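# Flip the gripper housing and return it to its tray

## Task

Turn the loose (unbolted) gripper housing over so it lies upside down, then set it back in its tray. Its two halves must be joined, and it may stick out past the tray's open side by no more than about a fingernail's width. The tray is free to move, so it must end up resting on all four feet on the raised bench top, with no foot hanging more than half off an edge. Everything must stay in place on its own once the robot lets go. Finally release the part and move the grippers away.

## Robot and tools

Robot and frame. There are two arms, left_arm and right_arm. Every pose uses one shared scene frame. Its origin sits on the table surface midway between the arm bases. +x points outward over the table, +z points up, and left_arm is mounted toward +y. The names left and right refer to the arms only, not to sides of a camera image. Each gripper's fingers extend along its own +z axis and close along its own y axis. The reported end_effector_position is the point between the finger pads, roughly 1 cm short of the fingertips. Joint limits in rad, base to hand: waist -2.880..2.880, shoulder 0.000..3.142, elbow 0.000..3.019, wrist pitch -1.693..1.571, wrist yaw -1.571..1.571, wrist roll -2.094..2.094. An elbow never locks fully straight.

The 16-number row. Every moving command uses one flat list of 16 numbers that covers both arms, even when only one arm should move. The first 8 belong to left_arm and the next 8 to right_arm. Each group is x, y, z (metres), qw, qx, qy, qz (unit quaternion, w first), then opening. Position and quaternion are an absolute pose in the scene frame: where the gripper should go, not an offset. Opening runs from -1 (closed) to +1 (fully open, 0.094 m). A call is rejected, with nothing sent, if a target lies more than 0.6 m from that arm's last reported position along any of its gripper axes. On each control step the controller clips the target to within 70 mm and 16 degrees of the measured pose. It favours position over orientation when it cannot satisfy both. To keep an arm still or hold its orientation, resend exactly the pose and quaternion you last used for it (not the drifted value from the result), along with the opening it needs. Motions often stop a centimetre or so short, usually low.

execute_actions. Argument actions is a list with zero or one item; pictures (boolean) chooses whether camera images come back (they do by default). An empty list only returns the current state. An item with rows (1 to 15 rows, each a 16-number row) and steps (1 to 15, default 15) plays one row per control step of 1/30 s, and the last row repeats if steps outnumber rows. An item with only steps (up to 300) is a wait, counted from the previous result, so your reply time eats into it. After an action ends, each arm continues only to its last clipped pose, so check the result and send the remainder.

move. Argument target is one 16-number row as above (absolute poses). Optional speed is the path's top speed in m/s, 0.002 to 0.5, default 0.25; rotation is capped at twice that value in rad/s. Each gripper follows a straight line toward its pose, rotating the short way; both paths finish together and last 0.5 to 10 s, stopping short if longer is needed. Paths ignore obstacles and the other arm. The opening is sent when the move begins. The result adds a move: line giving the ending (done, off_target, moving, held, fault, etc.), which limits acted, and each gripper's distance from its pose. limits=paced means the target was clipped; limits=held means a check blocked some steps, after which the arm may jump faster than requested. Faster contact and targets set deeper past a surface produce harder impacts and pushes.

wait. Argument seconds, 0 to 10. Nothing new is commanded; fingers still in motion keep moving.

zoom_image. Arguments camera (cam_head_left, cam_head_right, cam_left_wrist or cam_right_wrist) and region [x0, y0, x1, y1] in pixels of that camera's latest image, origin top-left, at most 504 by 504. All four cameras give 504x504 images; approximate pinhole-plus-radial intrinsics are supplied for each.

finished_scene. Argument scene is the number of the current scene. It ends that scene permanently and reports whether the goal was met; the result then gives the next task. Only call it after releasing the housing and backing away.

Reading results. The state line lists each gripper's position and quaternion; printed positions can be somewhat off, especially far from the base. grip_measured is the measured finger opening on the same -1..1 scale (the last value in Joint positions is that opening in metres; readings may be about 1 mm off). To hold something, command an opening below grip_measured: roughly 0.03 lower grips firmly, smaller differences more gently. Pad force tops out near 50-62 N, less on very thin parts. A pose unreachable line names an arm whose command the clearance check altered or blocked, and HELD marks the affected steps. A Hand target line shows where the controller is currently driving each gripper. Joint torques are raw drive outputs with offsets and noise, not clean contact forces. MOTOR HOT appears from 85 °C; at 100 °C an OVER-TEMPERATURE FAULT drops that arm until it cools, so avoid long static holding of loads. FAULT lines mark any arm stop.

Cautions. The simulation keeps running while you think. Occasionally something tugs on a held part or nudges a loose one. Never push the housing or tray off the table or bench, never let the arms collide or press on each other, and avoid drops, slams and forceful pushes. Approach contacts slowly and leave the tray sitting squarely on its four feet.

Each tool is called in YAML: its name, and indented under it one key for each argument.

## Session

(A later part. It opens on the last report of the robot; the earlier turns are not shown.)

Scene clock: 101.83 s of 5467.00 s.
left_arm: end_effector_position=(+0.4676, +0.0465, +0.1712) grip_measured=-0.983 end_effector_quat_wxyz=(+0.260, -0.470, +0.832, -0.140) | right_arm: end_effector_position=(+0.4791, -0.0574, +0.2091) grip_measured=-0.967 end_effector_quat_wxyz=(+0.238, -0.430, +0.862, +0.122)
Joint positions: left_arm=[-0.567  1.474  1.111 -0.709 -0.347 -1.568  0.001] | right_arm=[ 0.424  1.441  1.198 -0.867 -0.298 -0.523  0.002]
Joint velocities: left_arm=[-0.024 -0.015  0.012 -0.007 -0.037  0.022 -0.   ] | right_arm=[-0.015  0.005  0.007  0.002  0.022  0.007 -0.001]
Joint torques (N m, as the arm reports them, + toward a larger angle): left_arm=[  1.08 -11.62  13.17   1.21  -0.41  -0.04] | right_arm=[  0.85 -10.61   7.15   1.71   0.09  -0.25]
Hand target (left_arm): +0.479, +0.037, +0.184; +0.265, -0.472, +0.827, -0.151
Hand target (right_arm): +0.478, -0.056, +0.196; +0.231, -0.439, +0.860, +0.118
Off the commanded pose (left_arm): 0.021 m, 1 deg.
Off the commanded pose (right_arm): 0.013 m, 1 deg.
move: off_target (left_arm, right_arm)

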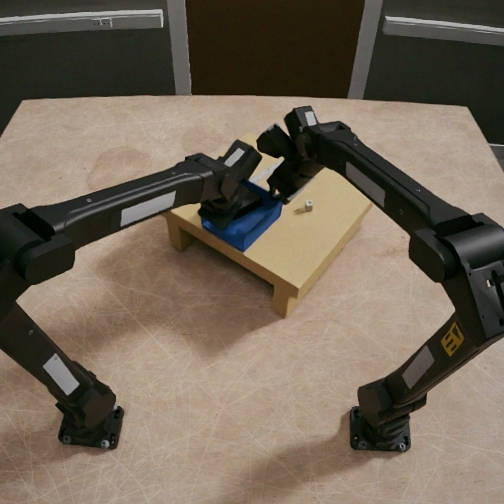

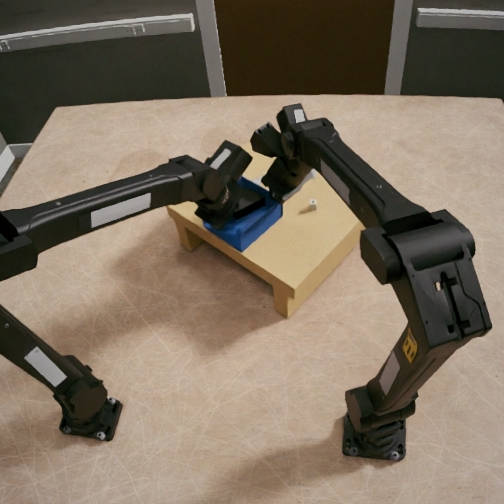

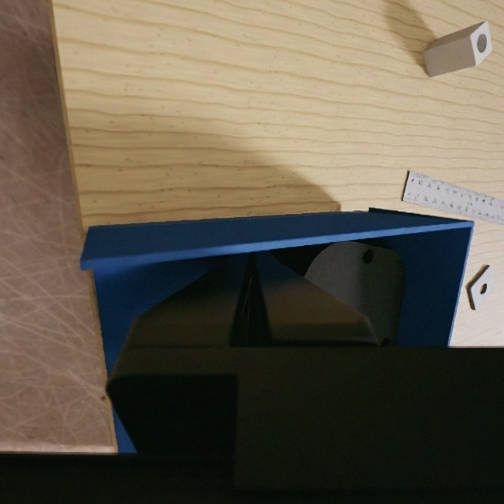

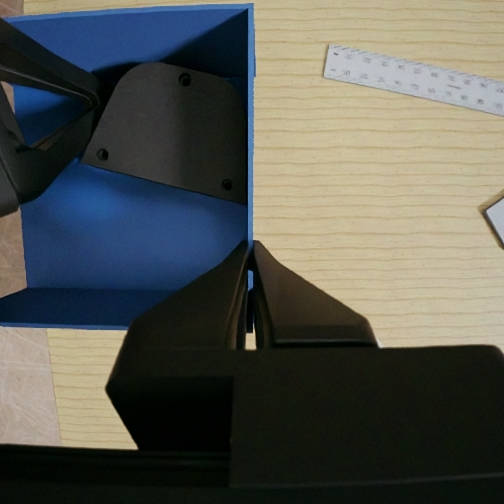

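move:
  target: [0.476,0.014,0.184,0.265,-0.472,0.828,-0.151,-1, 0.478,-0.056,0.196,0.231,-0.439,0.861,0.118,-1]
  speed: 0.02

Scene clock: 106.27 s of 5467.00 s.
left_arm: end_effector_position=(+0.4638, +0.0367, +0.1710) grip_measured=-0.983 end_effector_quat_wxyz=(+0.262, -0.473, +0.831, -0.131) | right_arm: end_effector_position=(+0.4799, -0.0590, +0.2088) grip_measured=-0.967 end_effector_quat_wxyz=(+0.238, -0.428, +0.863, +0.119)
Joint positions: left_arm=[-0.594  1.49   1.131 -0.737 -0.374 -1.599  0.001] | right_arm=[ 0.423  1.441  1.198 -0.867 -0.291 -0.523  0.002]
Joint velocities: left_arm=[-0.015  0.005  0.002 -0.002  0.007 -0.051  0.   ] | right_arm=[-0.005 -0.005 -0.012  0.002 -0.007  0.007 -0.002]
Joint torques (N m, as the arm reports them, + toward a larger angle): left_arm=[ -0.39 -10.93  13.97   1.55  -0.19  -0.12] | right_arm=[  0.93 -10.67   7.14   1.69  -0.16  -0.25]
Hand target (left_arm): +0.474, +0.015, +0.184; +0.264, -0.472, +0.828, -0.151
Hand target (right_arm): +0.478, -0.056, +0.196; +0.231, -0.438, +0.861, +0.118
Off the commanded pose (left_arm): 0.029 m, 2 deg.
Off the commanded pose (right_arm): 0.013 m, 1 deg.
move: off_target (left_arm, right_arm)

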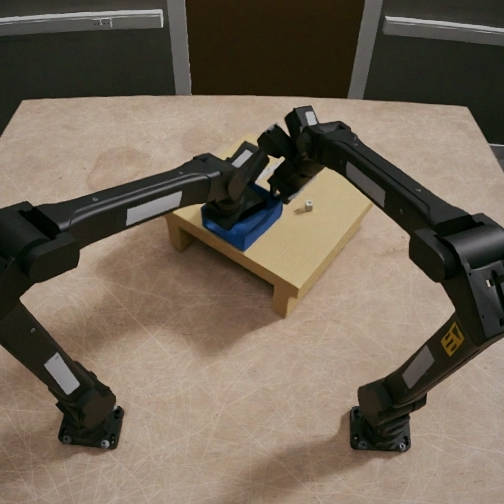

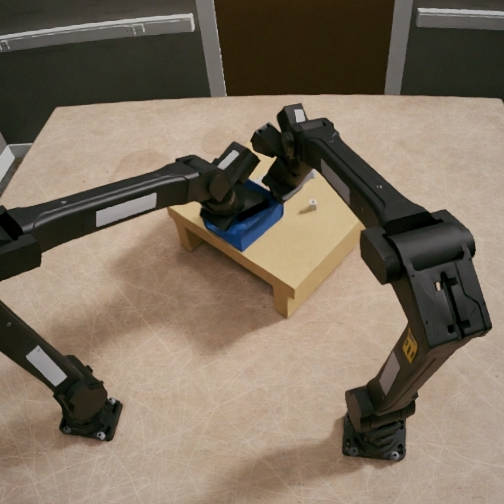

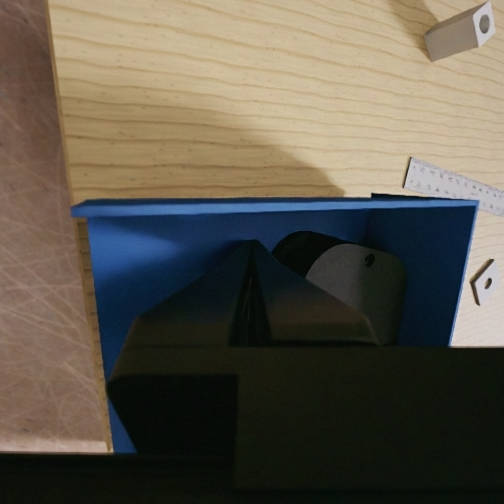

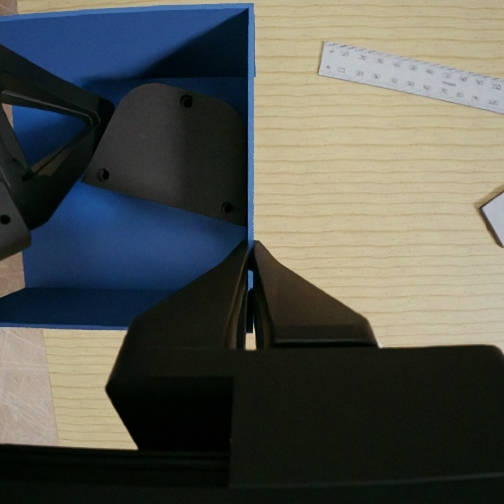

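move:
  target: [0.461,0.008,0.184,0.265,-0.472,0.828,-0.151,-1, 0.478,-0.056,0.196,0.231,-0.439,0.861,0.118,-1]
  speed: 0.02

Scene clock: 109.57 s of 5467.00 s.
left_arm: end_effector_position=(+0.4542, +0.0243, +0.1707) grip_measured=-0.983 end_effector_quat_wxyz=(+0.263, -0.472, +0.831, -0.134) | right_arm: end_effector_position=(+0.4800, -0.0592, +0.2088) grip_measured=-0.967 end_effector_quat_wxyz=(+0.238, -0.428, +0.864, +0.119)
Joint positions: left_arm=[-0.628  1.49   1.13  -0.743 -0.387 -1.629  0.001] | right_arm=[ 0.422  1.441  1.198 -0.867 -0.291 -0.522  0.002]
Joint velocities: left_arm=[-0.015  0.005 -0.007  0.007 -0.007 -0.022 -0.   ] | right_arm=[-0.005  0.005  0.012  0.002 -0.007  0.007  0.001]
Joint torques (N m, as the arm reports them, + toward a larger angle): left_arm=[ -0.07 -12.35  12.59   1.3   -0.26  -0.14] | right_arm=[  0.95 -10.67   7.14   1.73  -0.16  -0.27]
Hand target (left_arm): +0.460, +0.008, +0.184; +0.264, -0.472, +0.828, -0.151
Hand target (right_arm): +0.478, -0.056, +0.196; +0.231, -0.439, +0.860, +0.118
Off the commanded pose (left_arm): 0.022 m, 2 deg.
Off the commanded pose (right_arm): 0.013 m, 2 deg.
move: off_target (left_arm, right_arm)

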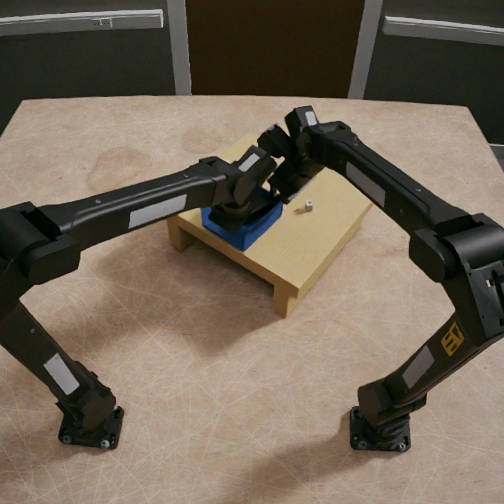

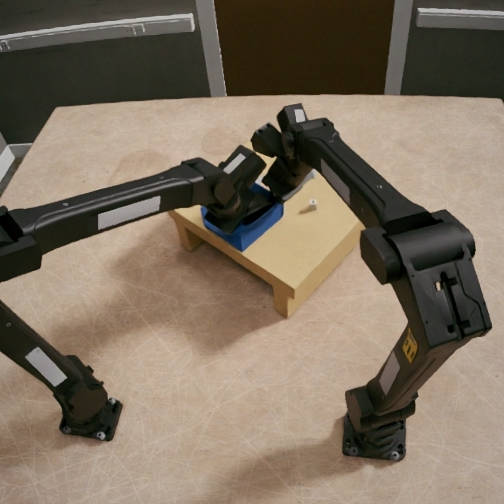

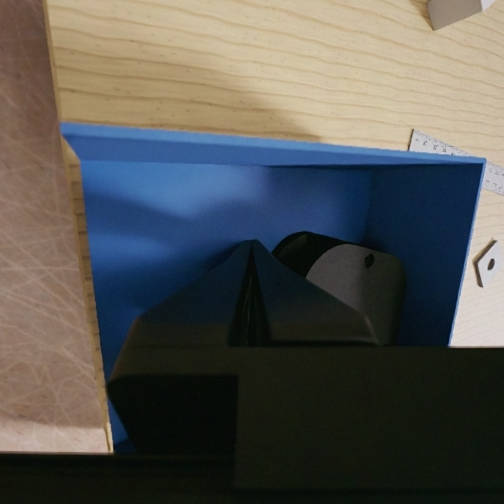

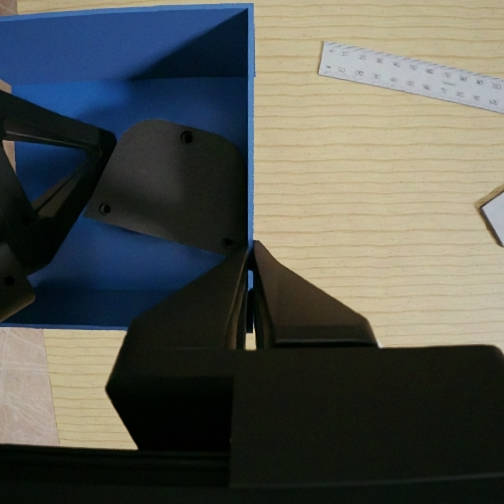

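move:
  target: [0.445,0.04,0.25,0.265,-0.472,0.828,-0.151,-1, 0.478,-0.058,0.25,0.231,-0.439,0.861,0.118,0]
  speed: 0.06

move:
  target: [0.478,-0.014,0.25,0.161,0.377,0.910,-0.067,0.45, 0.36,-0.25,0.27,0.231,-0.439,0.861,0.118,0]
  speed: 0.3

Scene clock: 118.87 s of 5467.00 s.
left_arm: end_effector_position=(+0.4341, +0.0437, +0.2264) grip_measured=-0.983 end_effector_quat_wxyz=(+0.257, -0.471, +0.833, -0.134) | right_arm: end_effector_position=(+0.4663, -0.0639, +0.2212) grip_measured=-0.001 end_effector_quat_wxyz=(+0.205, -0.431, +0.870, +0.122)
Joint positions: left_arm=[-0.619  1.377  1.166 -0.893 -0.373 -1.62   0.001] | right_arm=[ 0.422  1.432  1.24  -0.988 -0.291 -0.533  0.047]
Joint velocities: left_arm=[-0.015  0.005 -0.012 -0.007 -0.081 -0.051  0.001] | right_arm=[-0.005 -0.005 -0.012 -0.007 -0.051 -0.081  0.001]
Joint torques (N m, as the arm reports them, + toward a larger angle): left_arm=[  2.16 -12.55  13.4    0.87  -0.28   0.1 ] | right_arm=[  0.54 -12.5   11.95   0.87  -0.23  -0.19]
Hand target (left_arm): +0.444, +0.041, +0.251; +0.265, -0.472, +0.827, -0.151
Hand target (right_arm): +0.476, -0.059, +0.250; +0.231, -0.438, +0.861, +0.118
Off the commanded pose (left_arm): 0.026 m, 2 deg.
Off the commanded pose (right_arm): 0.032 m, 3 deg.
After step 90, 4.60 s passed at rest.
move: off_target (left_arm, right_arm)

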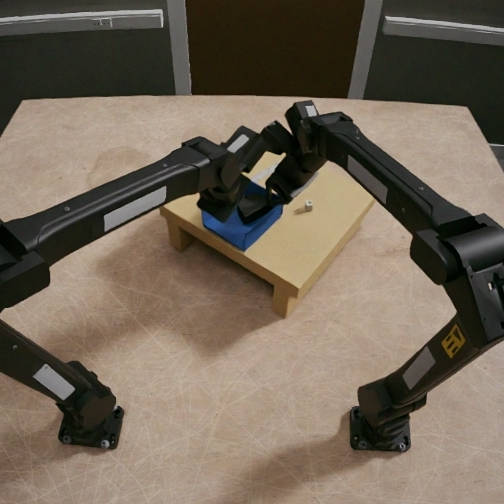

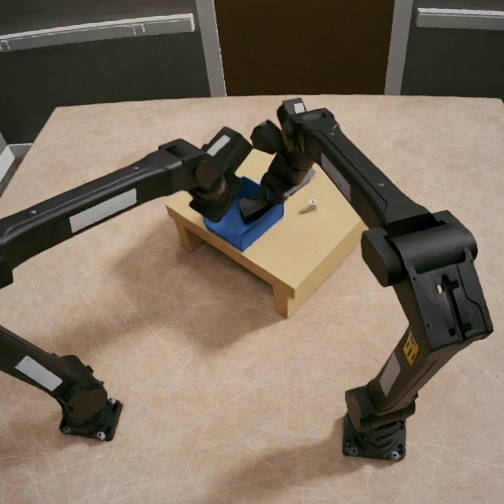

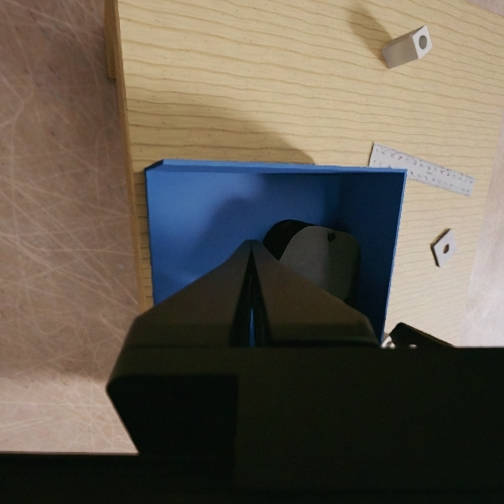

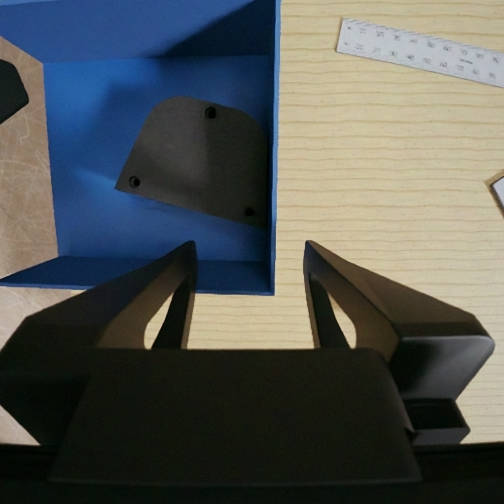

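Scene clock: 122.43 s of 5467.00 s.
left_arm: end_effector_position=(+0.4652, -0.0096, +0.2350) grip_measured=+0.448 end_effector_quat_wxyz=(+0.148, +0.375, +0.913, -0.063) | right_arm: end_effector_position=(+0.3636, -0.2523, +0.2700) grip_measured=-0.001 end_effector_quat_wxyz=(+0.232, -0.438, +0.862, +0.108)
Joint positions: left_arm=[-0.525  1.59   1.486 -1.15   0.066  0.184  0.068] | right_arm=[-0.057  1.088  1.07  -1.279 -0.446 -1.028  0.047]
Joint velocities: left_arm=[-0.005 -0.015 -0.002  0.012 -0.066 -0.037  0.   ] | right_arm=[-0.005 -0.005 -0.012 -0.012 -0.007 -0.066 -0.001]
Joint torques (N m, as the arm reports them, + toward a larger angle): left_arm=[  1.92 -14.1   13.82   0.71   0.11   0.09] | right_arm=[-0.18 -6.52  7.72  0.59 -0.48 -0.18]
Hand target (left_arm): +0.478, -0.013, +0.249; +0.160, +0.377, +0.910, -0.065
Hand target (right_arm): +0.359, -0.253, +0.269; +0.230, -0.440, +0.861, +0.111
Off the commanded pose (left_arm): 0.020 m, 2 deg.
Off the commanded pose (right_arm): 0.004 m, 1 deg.
move: off_target (left_arm)

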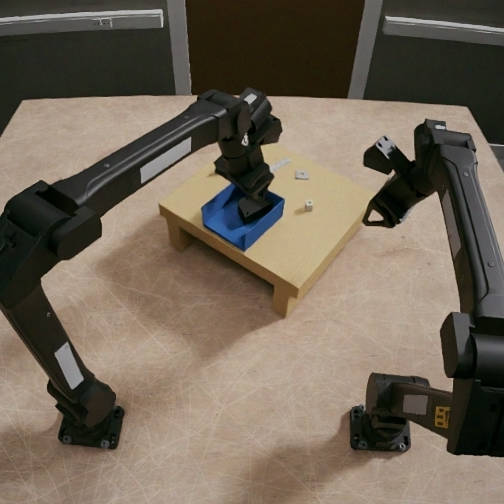

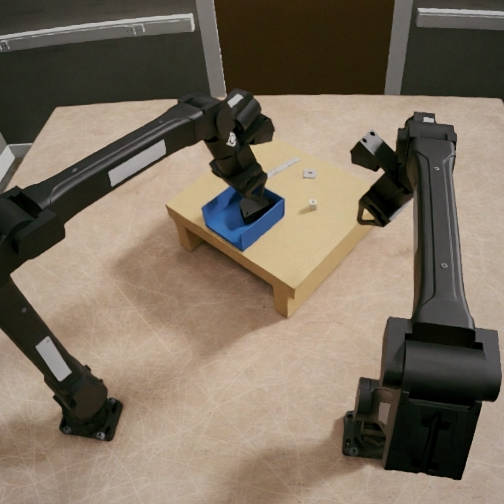

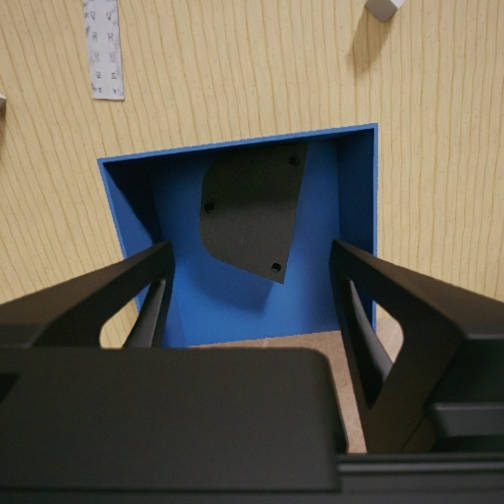

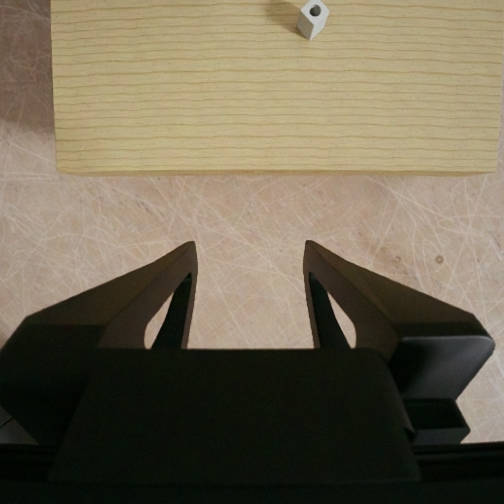

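move:
  target: [0.478,-0.012,0.19,0.161,0.377,0.910,-0.067,0.33, 0.36,-0.25,0.27,0.231,-0.439,0.861,0.118,0]
  speed: 0.04

Scene clock: 126.60 s of 5467.00 s.
left_arm: end_effector_position=(+0.4718, -0.0128, +0.1952) grip_measured=+0.332 end_effector_quat_wxyz=(+0.159, +0.376, +0.910, -0.067) | right_arm: end_effector_position=(+0.3627, -0.2503, +0.2706) grip_measured=-0.001 end_effector_quat_wxyz=(+0.234, -0.438, +0.860, +0.114)
Joint positions: left_arm=[-0.522  1.612  1.403 -1.022  0.07   0.188  0.063] | right_arm=[-0.057  1.088  1.07  -1.284 -0.458 -1.029  0.047]
Joint velocities: left_arm=[-0.005 -0.005 -0.002  0.007 -0.037 -0.022 -0.002] | right_arm=[ 0.005  0.005 -0.012 -0.007 -0.095 -0.022 -0.001]
Joint torques (N m, as the arm reports them, + toward a larger angle): left_arm=[  1.67 -14.95   9.55   1.71   0.12   0.08] | right_arm=[ 0.06 -6.14  7.98  0.56 -0.48 -0.12]
Hand target (left_arm): +0.478, -0.012, +0.190; +0.161, +0.377, +0.910, -0.067
Hand target (right_arm): +0.360, -0.250, +0.270; +0.231, -0.439, +0.860, +0.118
Off the commanded pose (left_arm): 0.008 m, 0 deg.
Off the commanded pose (right_arm): 0.003 m, 1 deg.
move: done

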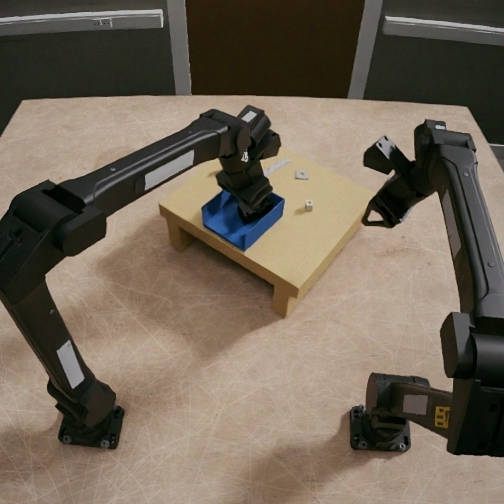

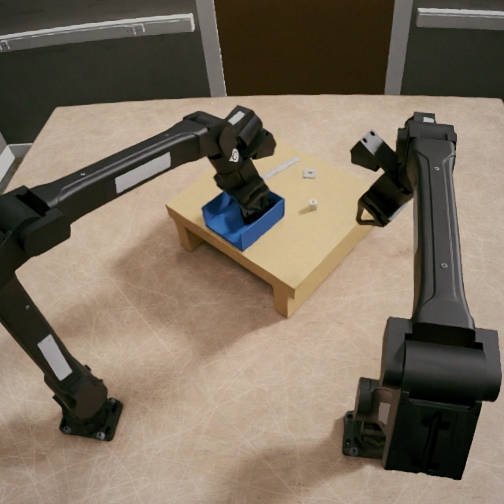

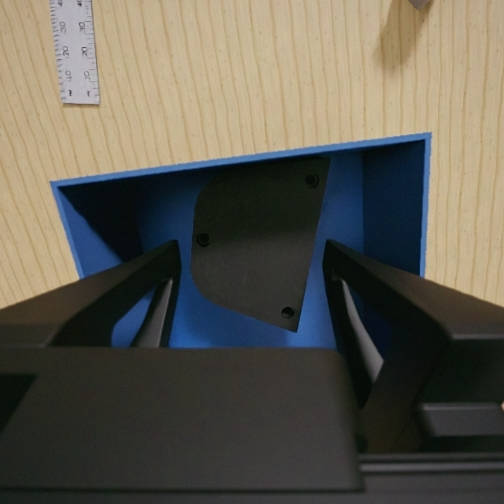

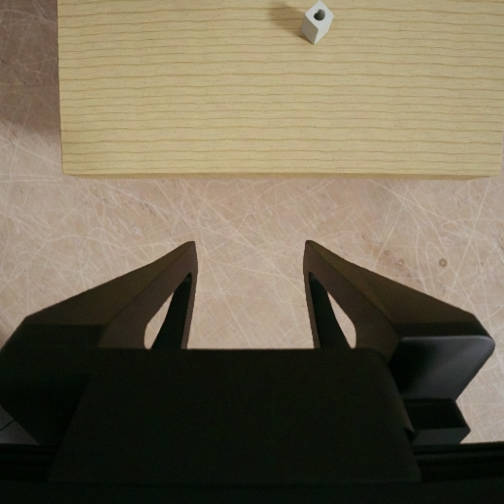

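move:
  target: [0.478,-0.012,0.166,0.161,0.377,0.910,-0.067,0.3, 0.36,-0.25,0.27,0.231,-0.439,0.861,0.118,0]
  speed: 0.025

Scene clock: 129.93 s of 5467.00 s.
left_arm: end_effector_position=(+0.4720, -0.0129, +0.1719) grip_measured=+0.302 end_effector_quat_wxyz=(+0.160, +0.376, +0.910, -0.067) | right_arm: end_effector_position=(+0.3627, -0.2503, +0.2706) grip_measured=-0.001 end_effector_quat_wxyz=(+0.234, -0.438, +0.860, +0.114)
Joint positions: left_arm=[-0.522  1.626  1.357 -0.961  0.07   0.188  0.061] | right_arm=[-0.057  1.088  1.07  -1.284 -0.458 -1.029  0.047]
Joint velocities: left_arm=[ 0.005  0.005  0.007  0.007  0.007  0.022 -0.   ] | right_arm=[-0.005 -0.005 -0.012 -0.012  0.007  0.022 -0.   ]
Joint torques (N m, as the arm reports them, + toward a larger angle): left_arm=[  1.76 -14.5    9.51   1.77   0.11   0.07] | right_arm=[ 0.09 -6.14  7.98  0.59 -0.48 -0.12]
Hand target (left_arm): +0.478, -0.012, +0.166; +0.161, +0.377, +0.910, -0.067
Hand target (right_arm): +0.360, -0.250, +0.270; +0.231, -0.439, +0.860, +0.118
Off the commanded pose (left_arm): 0.008 m, 0 deg.
Off the commanded pose (right_arm): 0.003 m, 1 deg.
move: done

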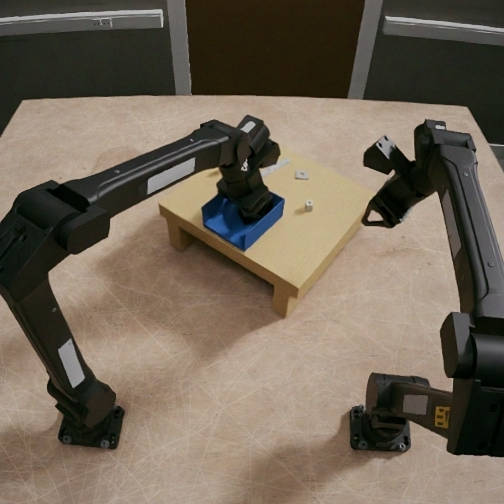

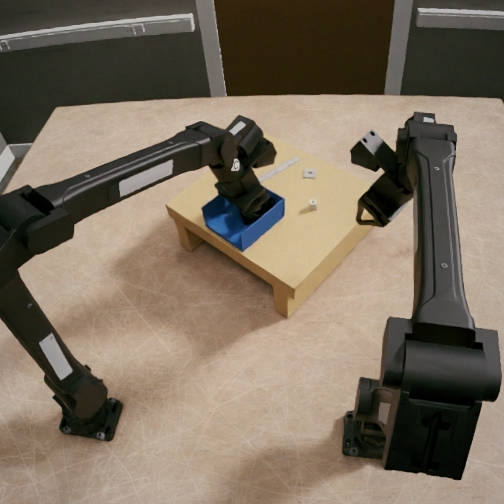

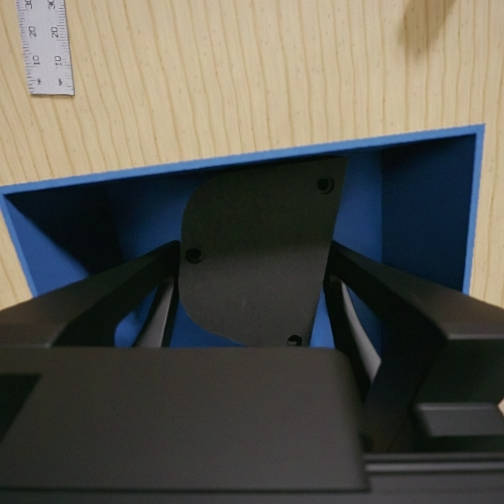

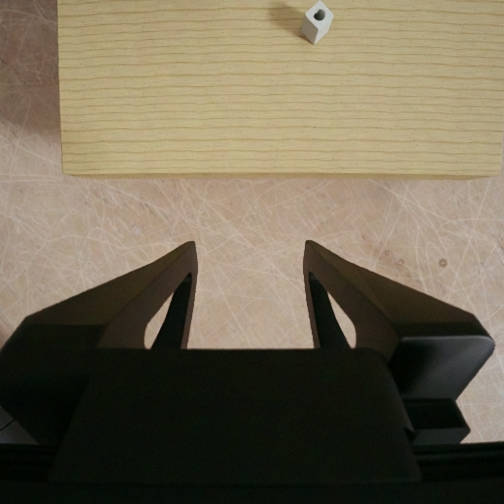

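Close.

move:
  target: [0.478,-0.012,0.166,0.161,0.377,0.910,-0.067,0.0, 0.36,-0.25,0.27,0.231,-0.439,0.861,0.118,0]
  speed: 0.025

Scene clock: 132.13 s of 5467.00 s.
left_arm: end_effector_position=(+0.4720, -0.0129, +0.1719) grip_measured=+0.108 end_effector_quat_wxyz=(+0.160, +0.376, +0.910, -0.067) | right_arm: end_effector_position=(+0.3627, -0.2503, +0.2706) grip_measured=-0.001 end_effector_quat_wxyz=(+0.234, -0.438, +0.860, +0.114)
Joint positions: left_arm=[-0.522  1.626  1.357 -0.96   0.07   0.188  0.052] | right_arm=[-0.057  1.088  1.07  -1.284 -0.458 -1.029  0.047]
Joint velocities: left_arm=[ 0.005 -0.005 -0.002 -0.027  0.051 -0.022  0.001] | right_arm=[-0.005 -0.005  0.007 -0.022  0.022 -0.037  0.   ]
Joint torques (N m, as the arm reports them, + toward a larger angle): left_arm=[  2.   -14.47   9.51   1.82   0.12   0.07] | right_arm=[ 0.15 -6.14  8.    0.58 -0.48 -0.12]
Hand target (left_arm): +0.478, -0.012, +0.166; +0.161, +0.377, +0.910, -0.067
Hand target (right_arm): +0.360, -0.250, +0.270; +0.231, -0.439, +0.860, +0.118
Off the commanded pose (left_arm): 0.008 m, 0 deg.
Off the commanded pose (right_arm): 0.003 m, 1 deg.
move: done

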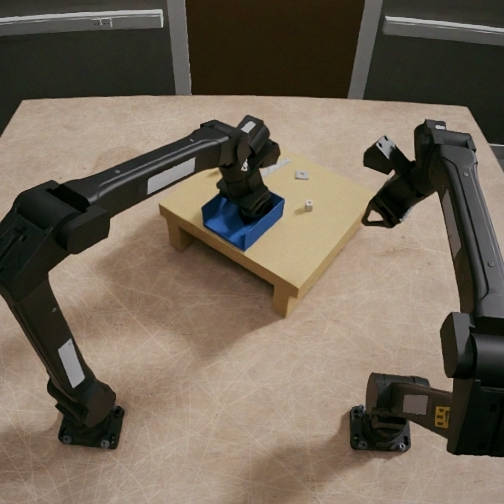

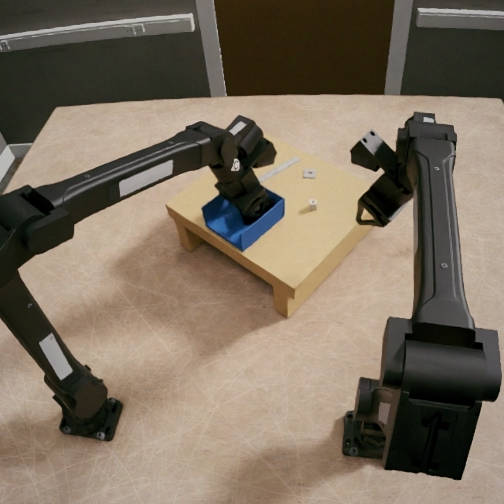

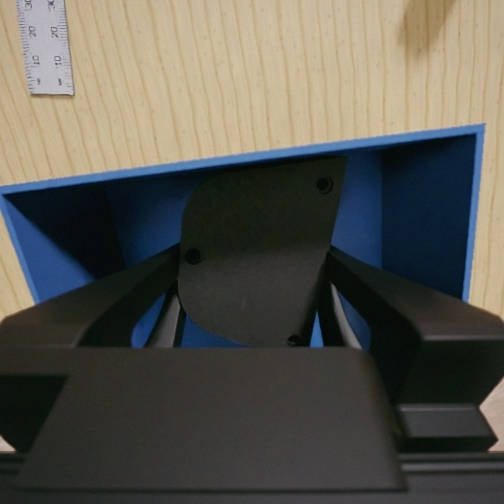

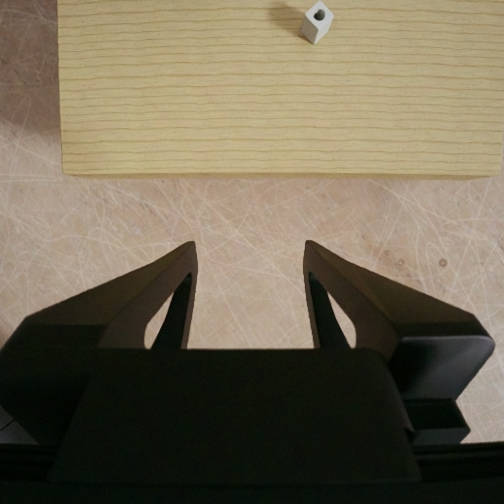

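move:
  target: [0.442,0.013,0.18,0.165,0.32,0.931,-0.056,0.07, 0.36,-0.25,0.27,0.231,-0.439,0.861,0.118,0]
  speed: 0.025

Scene clock: 138.40 s of 5467.00 s.
left_arm: end_effector_position=(+0.4422, +0.0155, +0.1720) grip_measured=+0.108 end_effector_quat_wxyz=(+0.154, +0.323, +0.932, -0.053) | right_arm: end_effector_position=(+0.3627, -0.2503, +0.2706) grip_measured=-0.001 end_effector_quat_wxyz=(+0.234, -0.438, +0.860, +0.114)
Joint positions: left_arm=[-0.522  1.531  1.248 -0.96   0.027  0.08   0.052] | right_arm=[-0.057  1.088  1.07  -1.284 -0.458 -1.029  0.047]
Joint velocities: left_arm=[-0.005  0.005  0.012 -0.012  0.007 -0.066  0.   ] | right_arm=[-0.005  0.005  0.012  0.012 -0.022  0.007  0.001]
Joint torques (N m, as the arm reports them, + toward a larger angle): left_arm=[  0.71 -15.47   9.57   1.51  -0.14  -0.17] | right_arm=[ 0.12 -6.12  8.    0.58 -0.48 -0.12]
Hand target (left_arm): +0.442, +0.013, +0.180; +0.165, +0.320, +0.931, -0.056
Hand target (right_arm): +0.360, -0.250, +0.270; +0.231, -0.439, +0.860, +0.118
Off the commanded pose (left_arm): 0.008 m, 1 deg.
Off the commanded pose (right_arm): 0.003 m, 1 deg.
After step 90, 0.60 s passed at rest.
move: done

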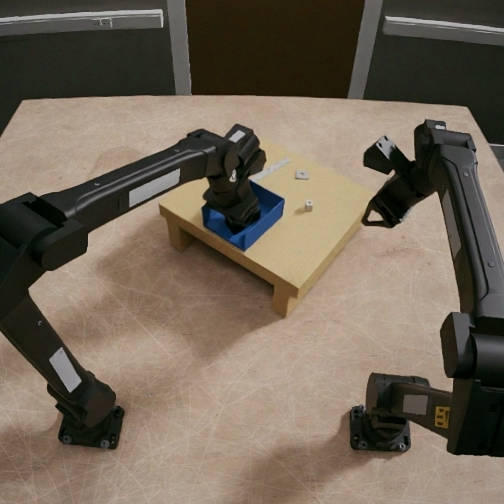

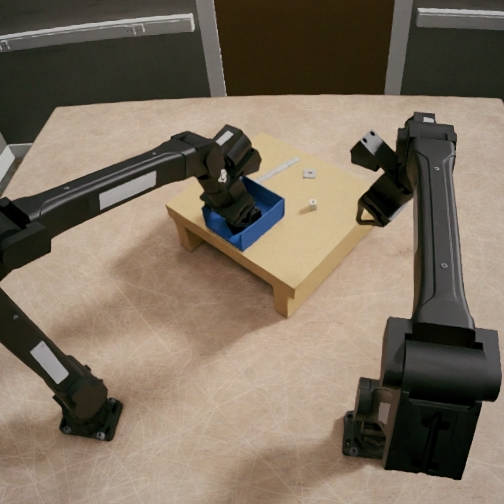

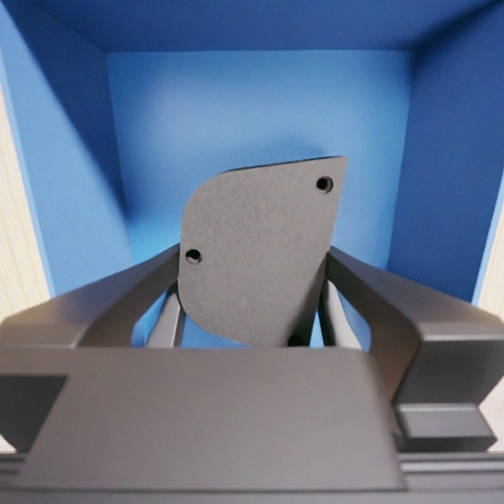

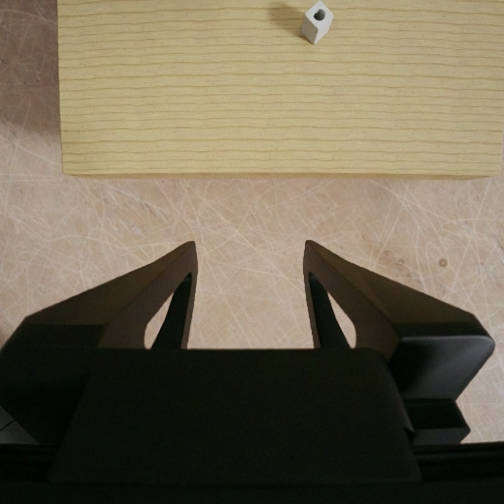

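move:
  target: [0.407,0.036,0.181,0.168,0.255,0.951,-0.045,0.07, 0.36,-0.25,0.27,0.231,-0.439,0.861,0.118,0]
  speed: 0.025

zoom_image:
  camera: "cam_head_right"
  region: [160, 150, 320, 290]

Scene clock: 144.13 s of 5467.00 s.
left_arm: end_effector_position=(+0.4069, +0.0400, +0.1736) grip_measured=+0.109 end_effector_quat_wxyz=(+0.156, +0.258, +0.953, -0.041) | right_arm: end_effector_position=(+0.3627, -0.2503, +0.2706) grip_measured=-0.001 end_effector_quat_wxyz=(+0.234, -0.438, +0.860, +0.114)
Joint positions: left_arm=[-0.539  1.423  1.135 -0.96  -0.025 -0.068  0.052] | right_arm=[-0.057  1.088  1.07  -1.284 -0.458 -1.029  0.047]
Joint velocities: left_arm=[-0.005  0.005  0.002  0.007 -0.007 -0.007 -0.001] | right_arm=[-0.005 -0.005  0.007  0.007 -0.007  0.066  0.001]
Joint torques (N m, as the arm reports them, + toward a larger angle): left_arm=[  0.32 -13.49   9.52   1.65  -0.2   -0.17] | right_arm=[ 0.11 -6.12  7.99  0.57 -0.48 -0.12]
Hand target (left_arm): +0.407, +0.036, +0.182; +0.168, +0.255, +0.951, -0.045
Hand target (right_arm): +0.360, -0.250, +0.270; +0.231, -0.439, +0.860, +0.118
Off the commanded pose (left_arm): 0.008 m, 1 deg.
Off the commanded pose (right_arm): 0.003 m, 1 deg.
move: done

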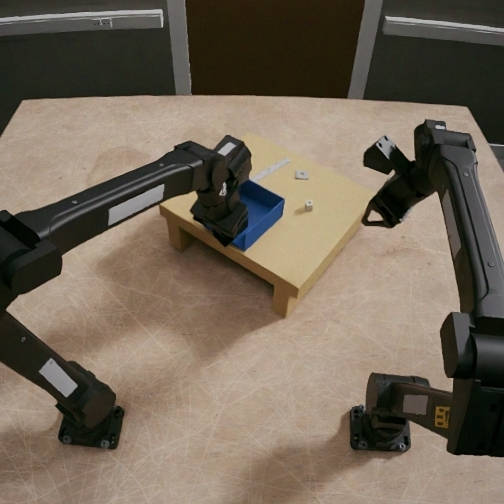

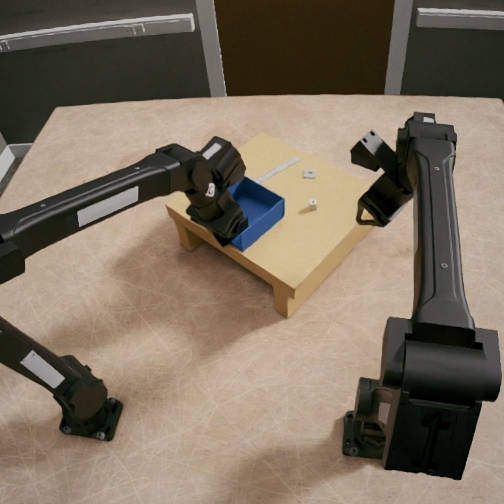

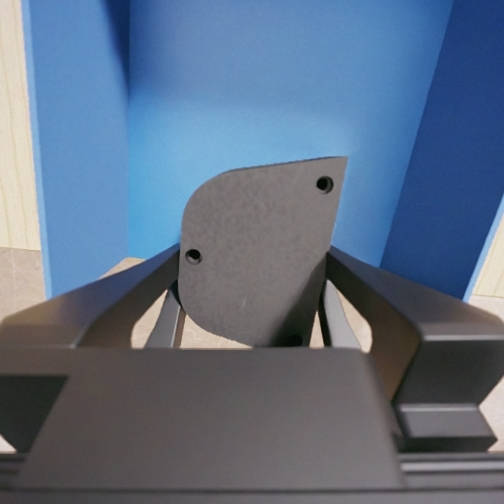

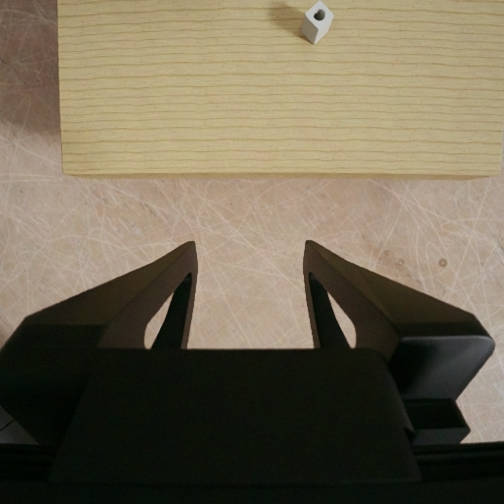

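Region (160, 150, 320, 290) of cam_head_right's 504x504 image, scaled by 3.150, with more detail than that image has; it fills the top 441 rows of this view, and the rest is white.

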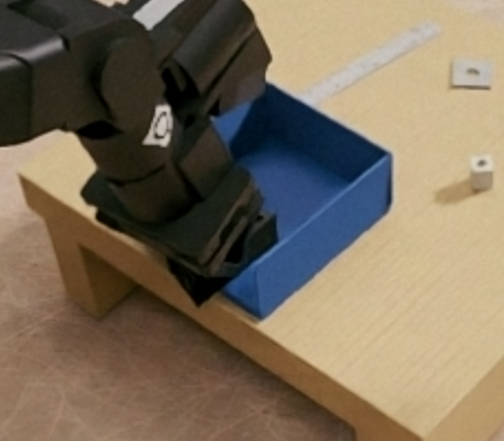

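move:
  target: [0.401,0.040,0.179,0.171,0.171,0.970,-0.030,0.07, 0.45,-0.10,0.28,0.231,-0.439,0.861,0.118,-1]
  speed: 0.06

Scene clock: 151.00 s of 5467.00 s.
left_arm: end_effector_position=(+0.4026, +0.0431, +0.1720) grip_measured=+0.109 end_effector_quat_wxyz=(+0.162, +0.173, +0.971, -0.026) | right_arm: end_effector_position=(+0.4323, -0.1047, +0.2619) grip_measured=-0.986 end_effector_quat_wxyz=(+0.209, -0.439, +0.864, +0.129)
Joint positions: left_arm=[-0.563  1.414  1.121 -0.96  -0.092 -0.257  0.052] | right_arm=[ 0.345  1.305  1.222 -1.117 -0.339 -0.625  0.001]
Joint velocities: left_arm=[-0.015 -0.005  0.002  0.007  0.037  0.066  0.001] | right_arm=[-0.015 -0.005  0.002  0.002 -0.022  0.037 -0.001]
Joint torques (N m, as the arm reports them, + toward a larger angle): left_arm=[  0.47 -13.04   9.39   1.35  -0.25  -0.16] | right_arm=[ 0.53 -8.51 12.14  1.57 -0.08  0.01]
Hand target (left_arm): +0.401, +0.040, +0.179; +0.171, +0.171, +0.970, -0.031
Hand target (right_arm): +0.449, -0.098, +0.281; +0.232, -0.438, +0.860, +0.124
Off the commanded pose (left_arm): 0.008 m, 1 deg.
Off the commanded pose (right_arm): 0.026 m, 3 deg.
After step 90, 0.67 s passed at rest.
move: off_target (right_arm)

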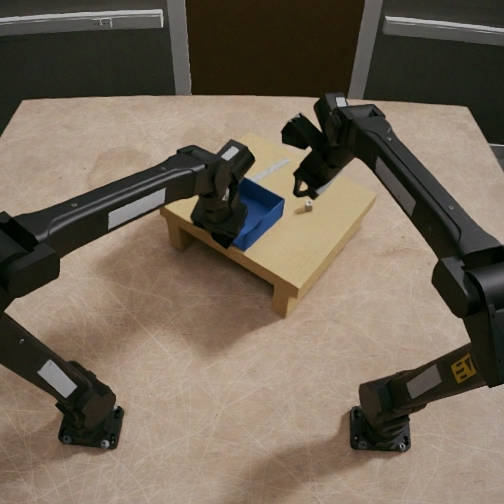

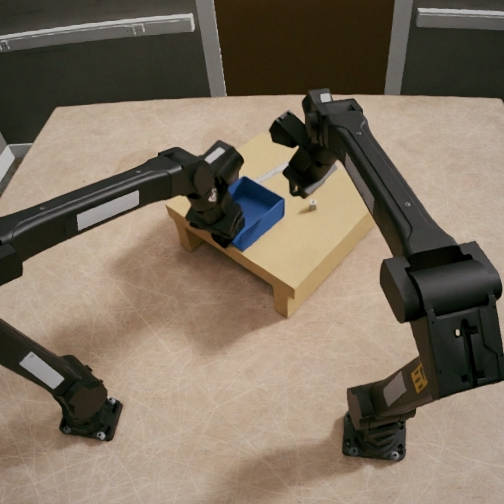

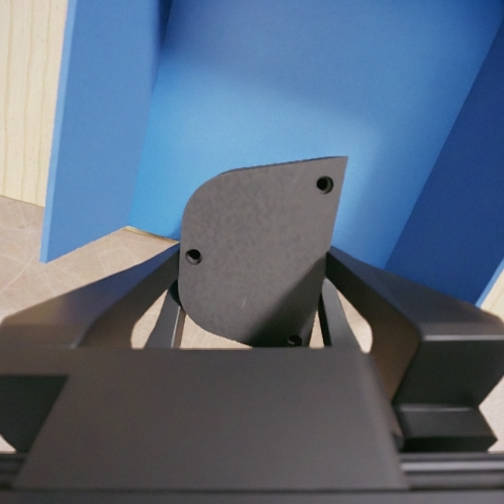

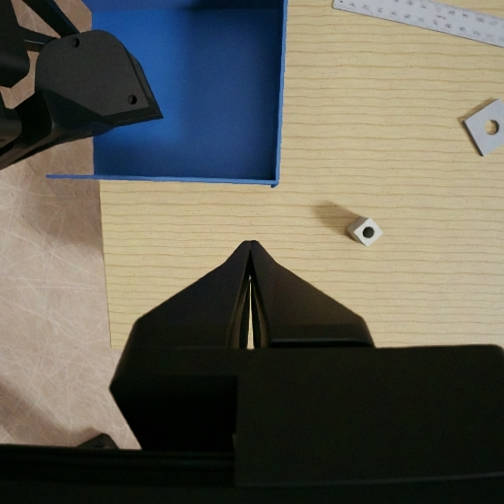

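move:
  target: [0.401,0.040,0.179,0.171,0.171,0.970,-0.030,0.28, 0.45,-0.10,0.28,0.231,-0.439,0.861,0.118,-1]
  speed: 0.06

Scene clock: 154.13 s of 5467.00 s.
left_arm: end_effector_position=(+0.4026, +0.0432, +0.1723) grip_measured=+0.278 end_effector_quat_wxyz=(+0.163, +0.172, +0.971, -0.026) | right_arm: end_effector_position=(+0.4330, -0.1065, +0.2613) grip_measured=-0.986 end_effector_quat_wxyz=(+0.208, -0.438, +0.866, +0.124)
Joint positions: left_arm=[-0.563  1.413  1.121 -0.96  -0.093 -0.258  0.06 ] | right_arm=[ 0.345  1.305  1.222 -1.117 -0.327 -0.622  0.001]
Joint velocities: left_arm=[ 0.005 -0.015  0.012 -0.002 -0.022 -0.037  0.001] | right_arm=[-0.005 -0.024 -0.002 -0.012  0.007  0.022  0.   ]
Joint torques (N m, as the arm reports them, + toward a larger angle): left_arm=[  0.48 -13.59   9.44   1.31  -0.25  -0.13] | right_arm=[ 0.92 -8.72 11.95  1.56 -0.07  0.  ]
Hand target (left_arm): +0.401, +0.040, +0.179; +0.171, +0.171, +0.970, -0.030
Hand target (right_arm): +0.448, -0.100, +0.280; +0.231, -0.439, +0.860, +0.118
Off the commanded pose (left_arm): 0.008 m, 1 deg.
Off the commanded pose (right_arm): 0.026 m, 3 deg.
move: off_target (right_arm)

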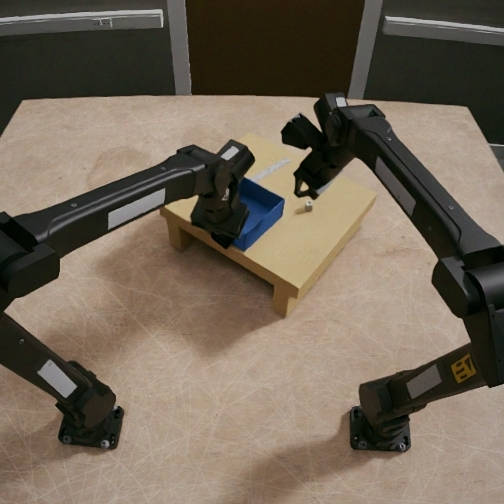

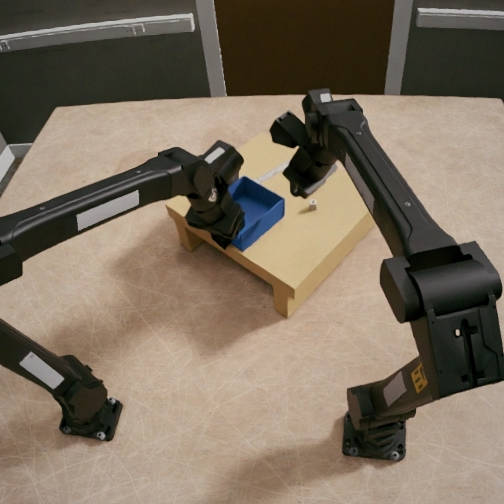

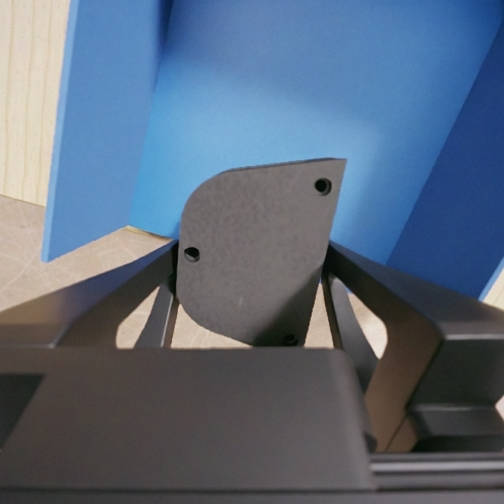

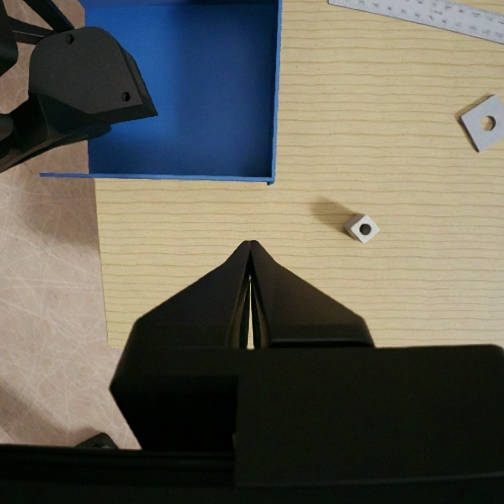

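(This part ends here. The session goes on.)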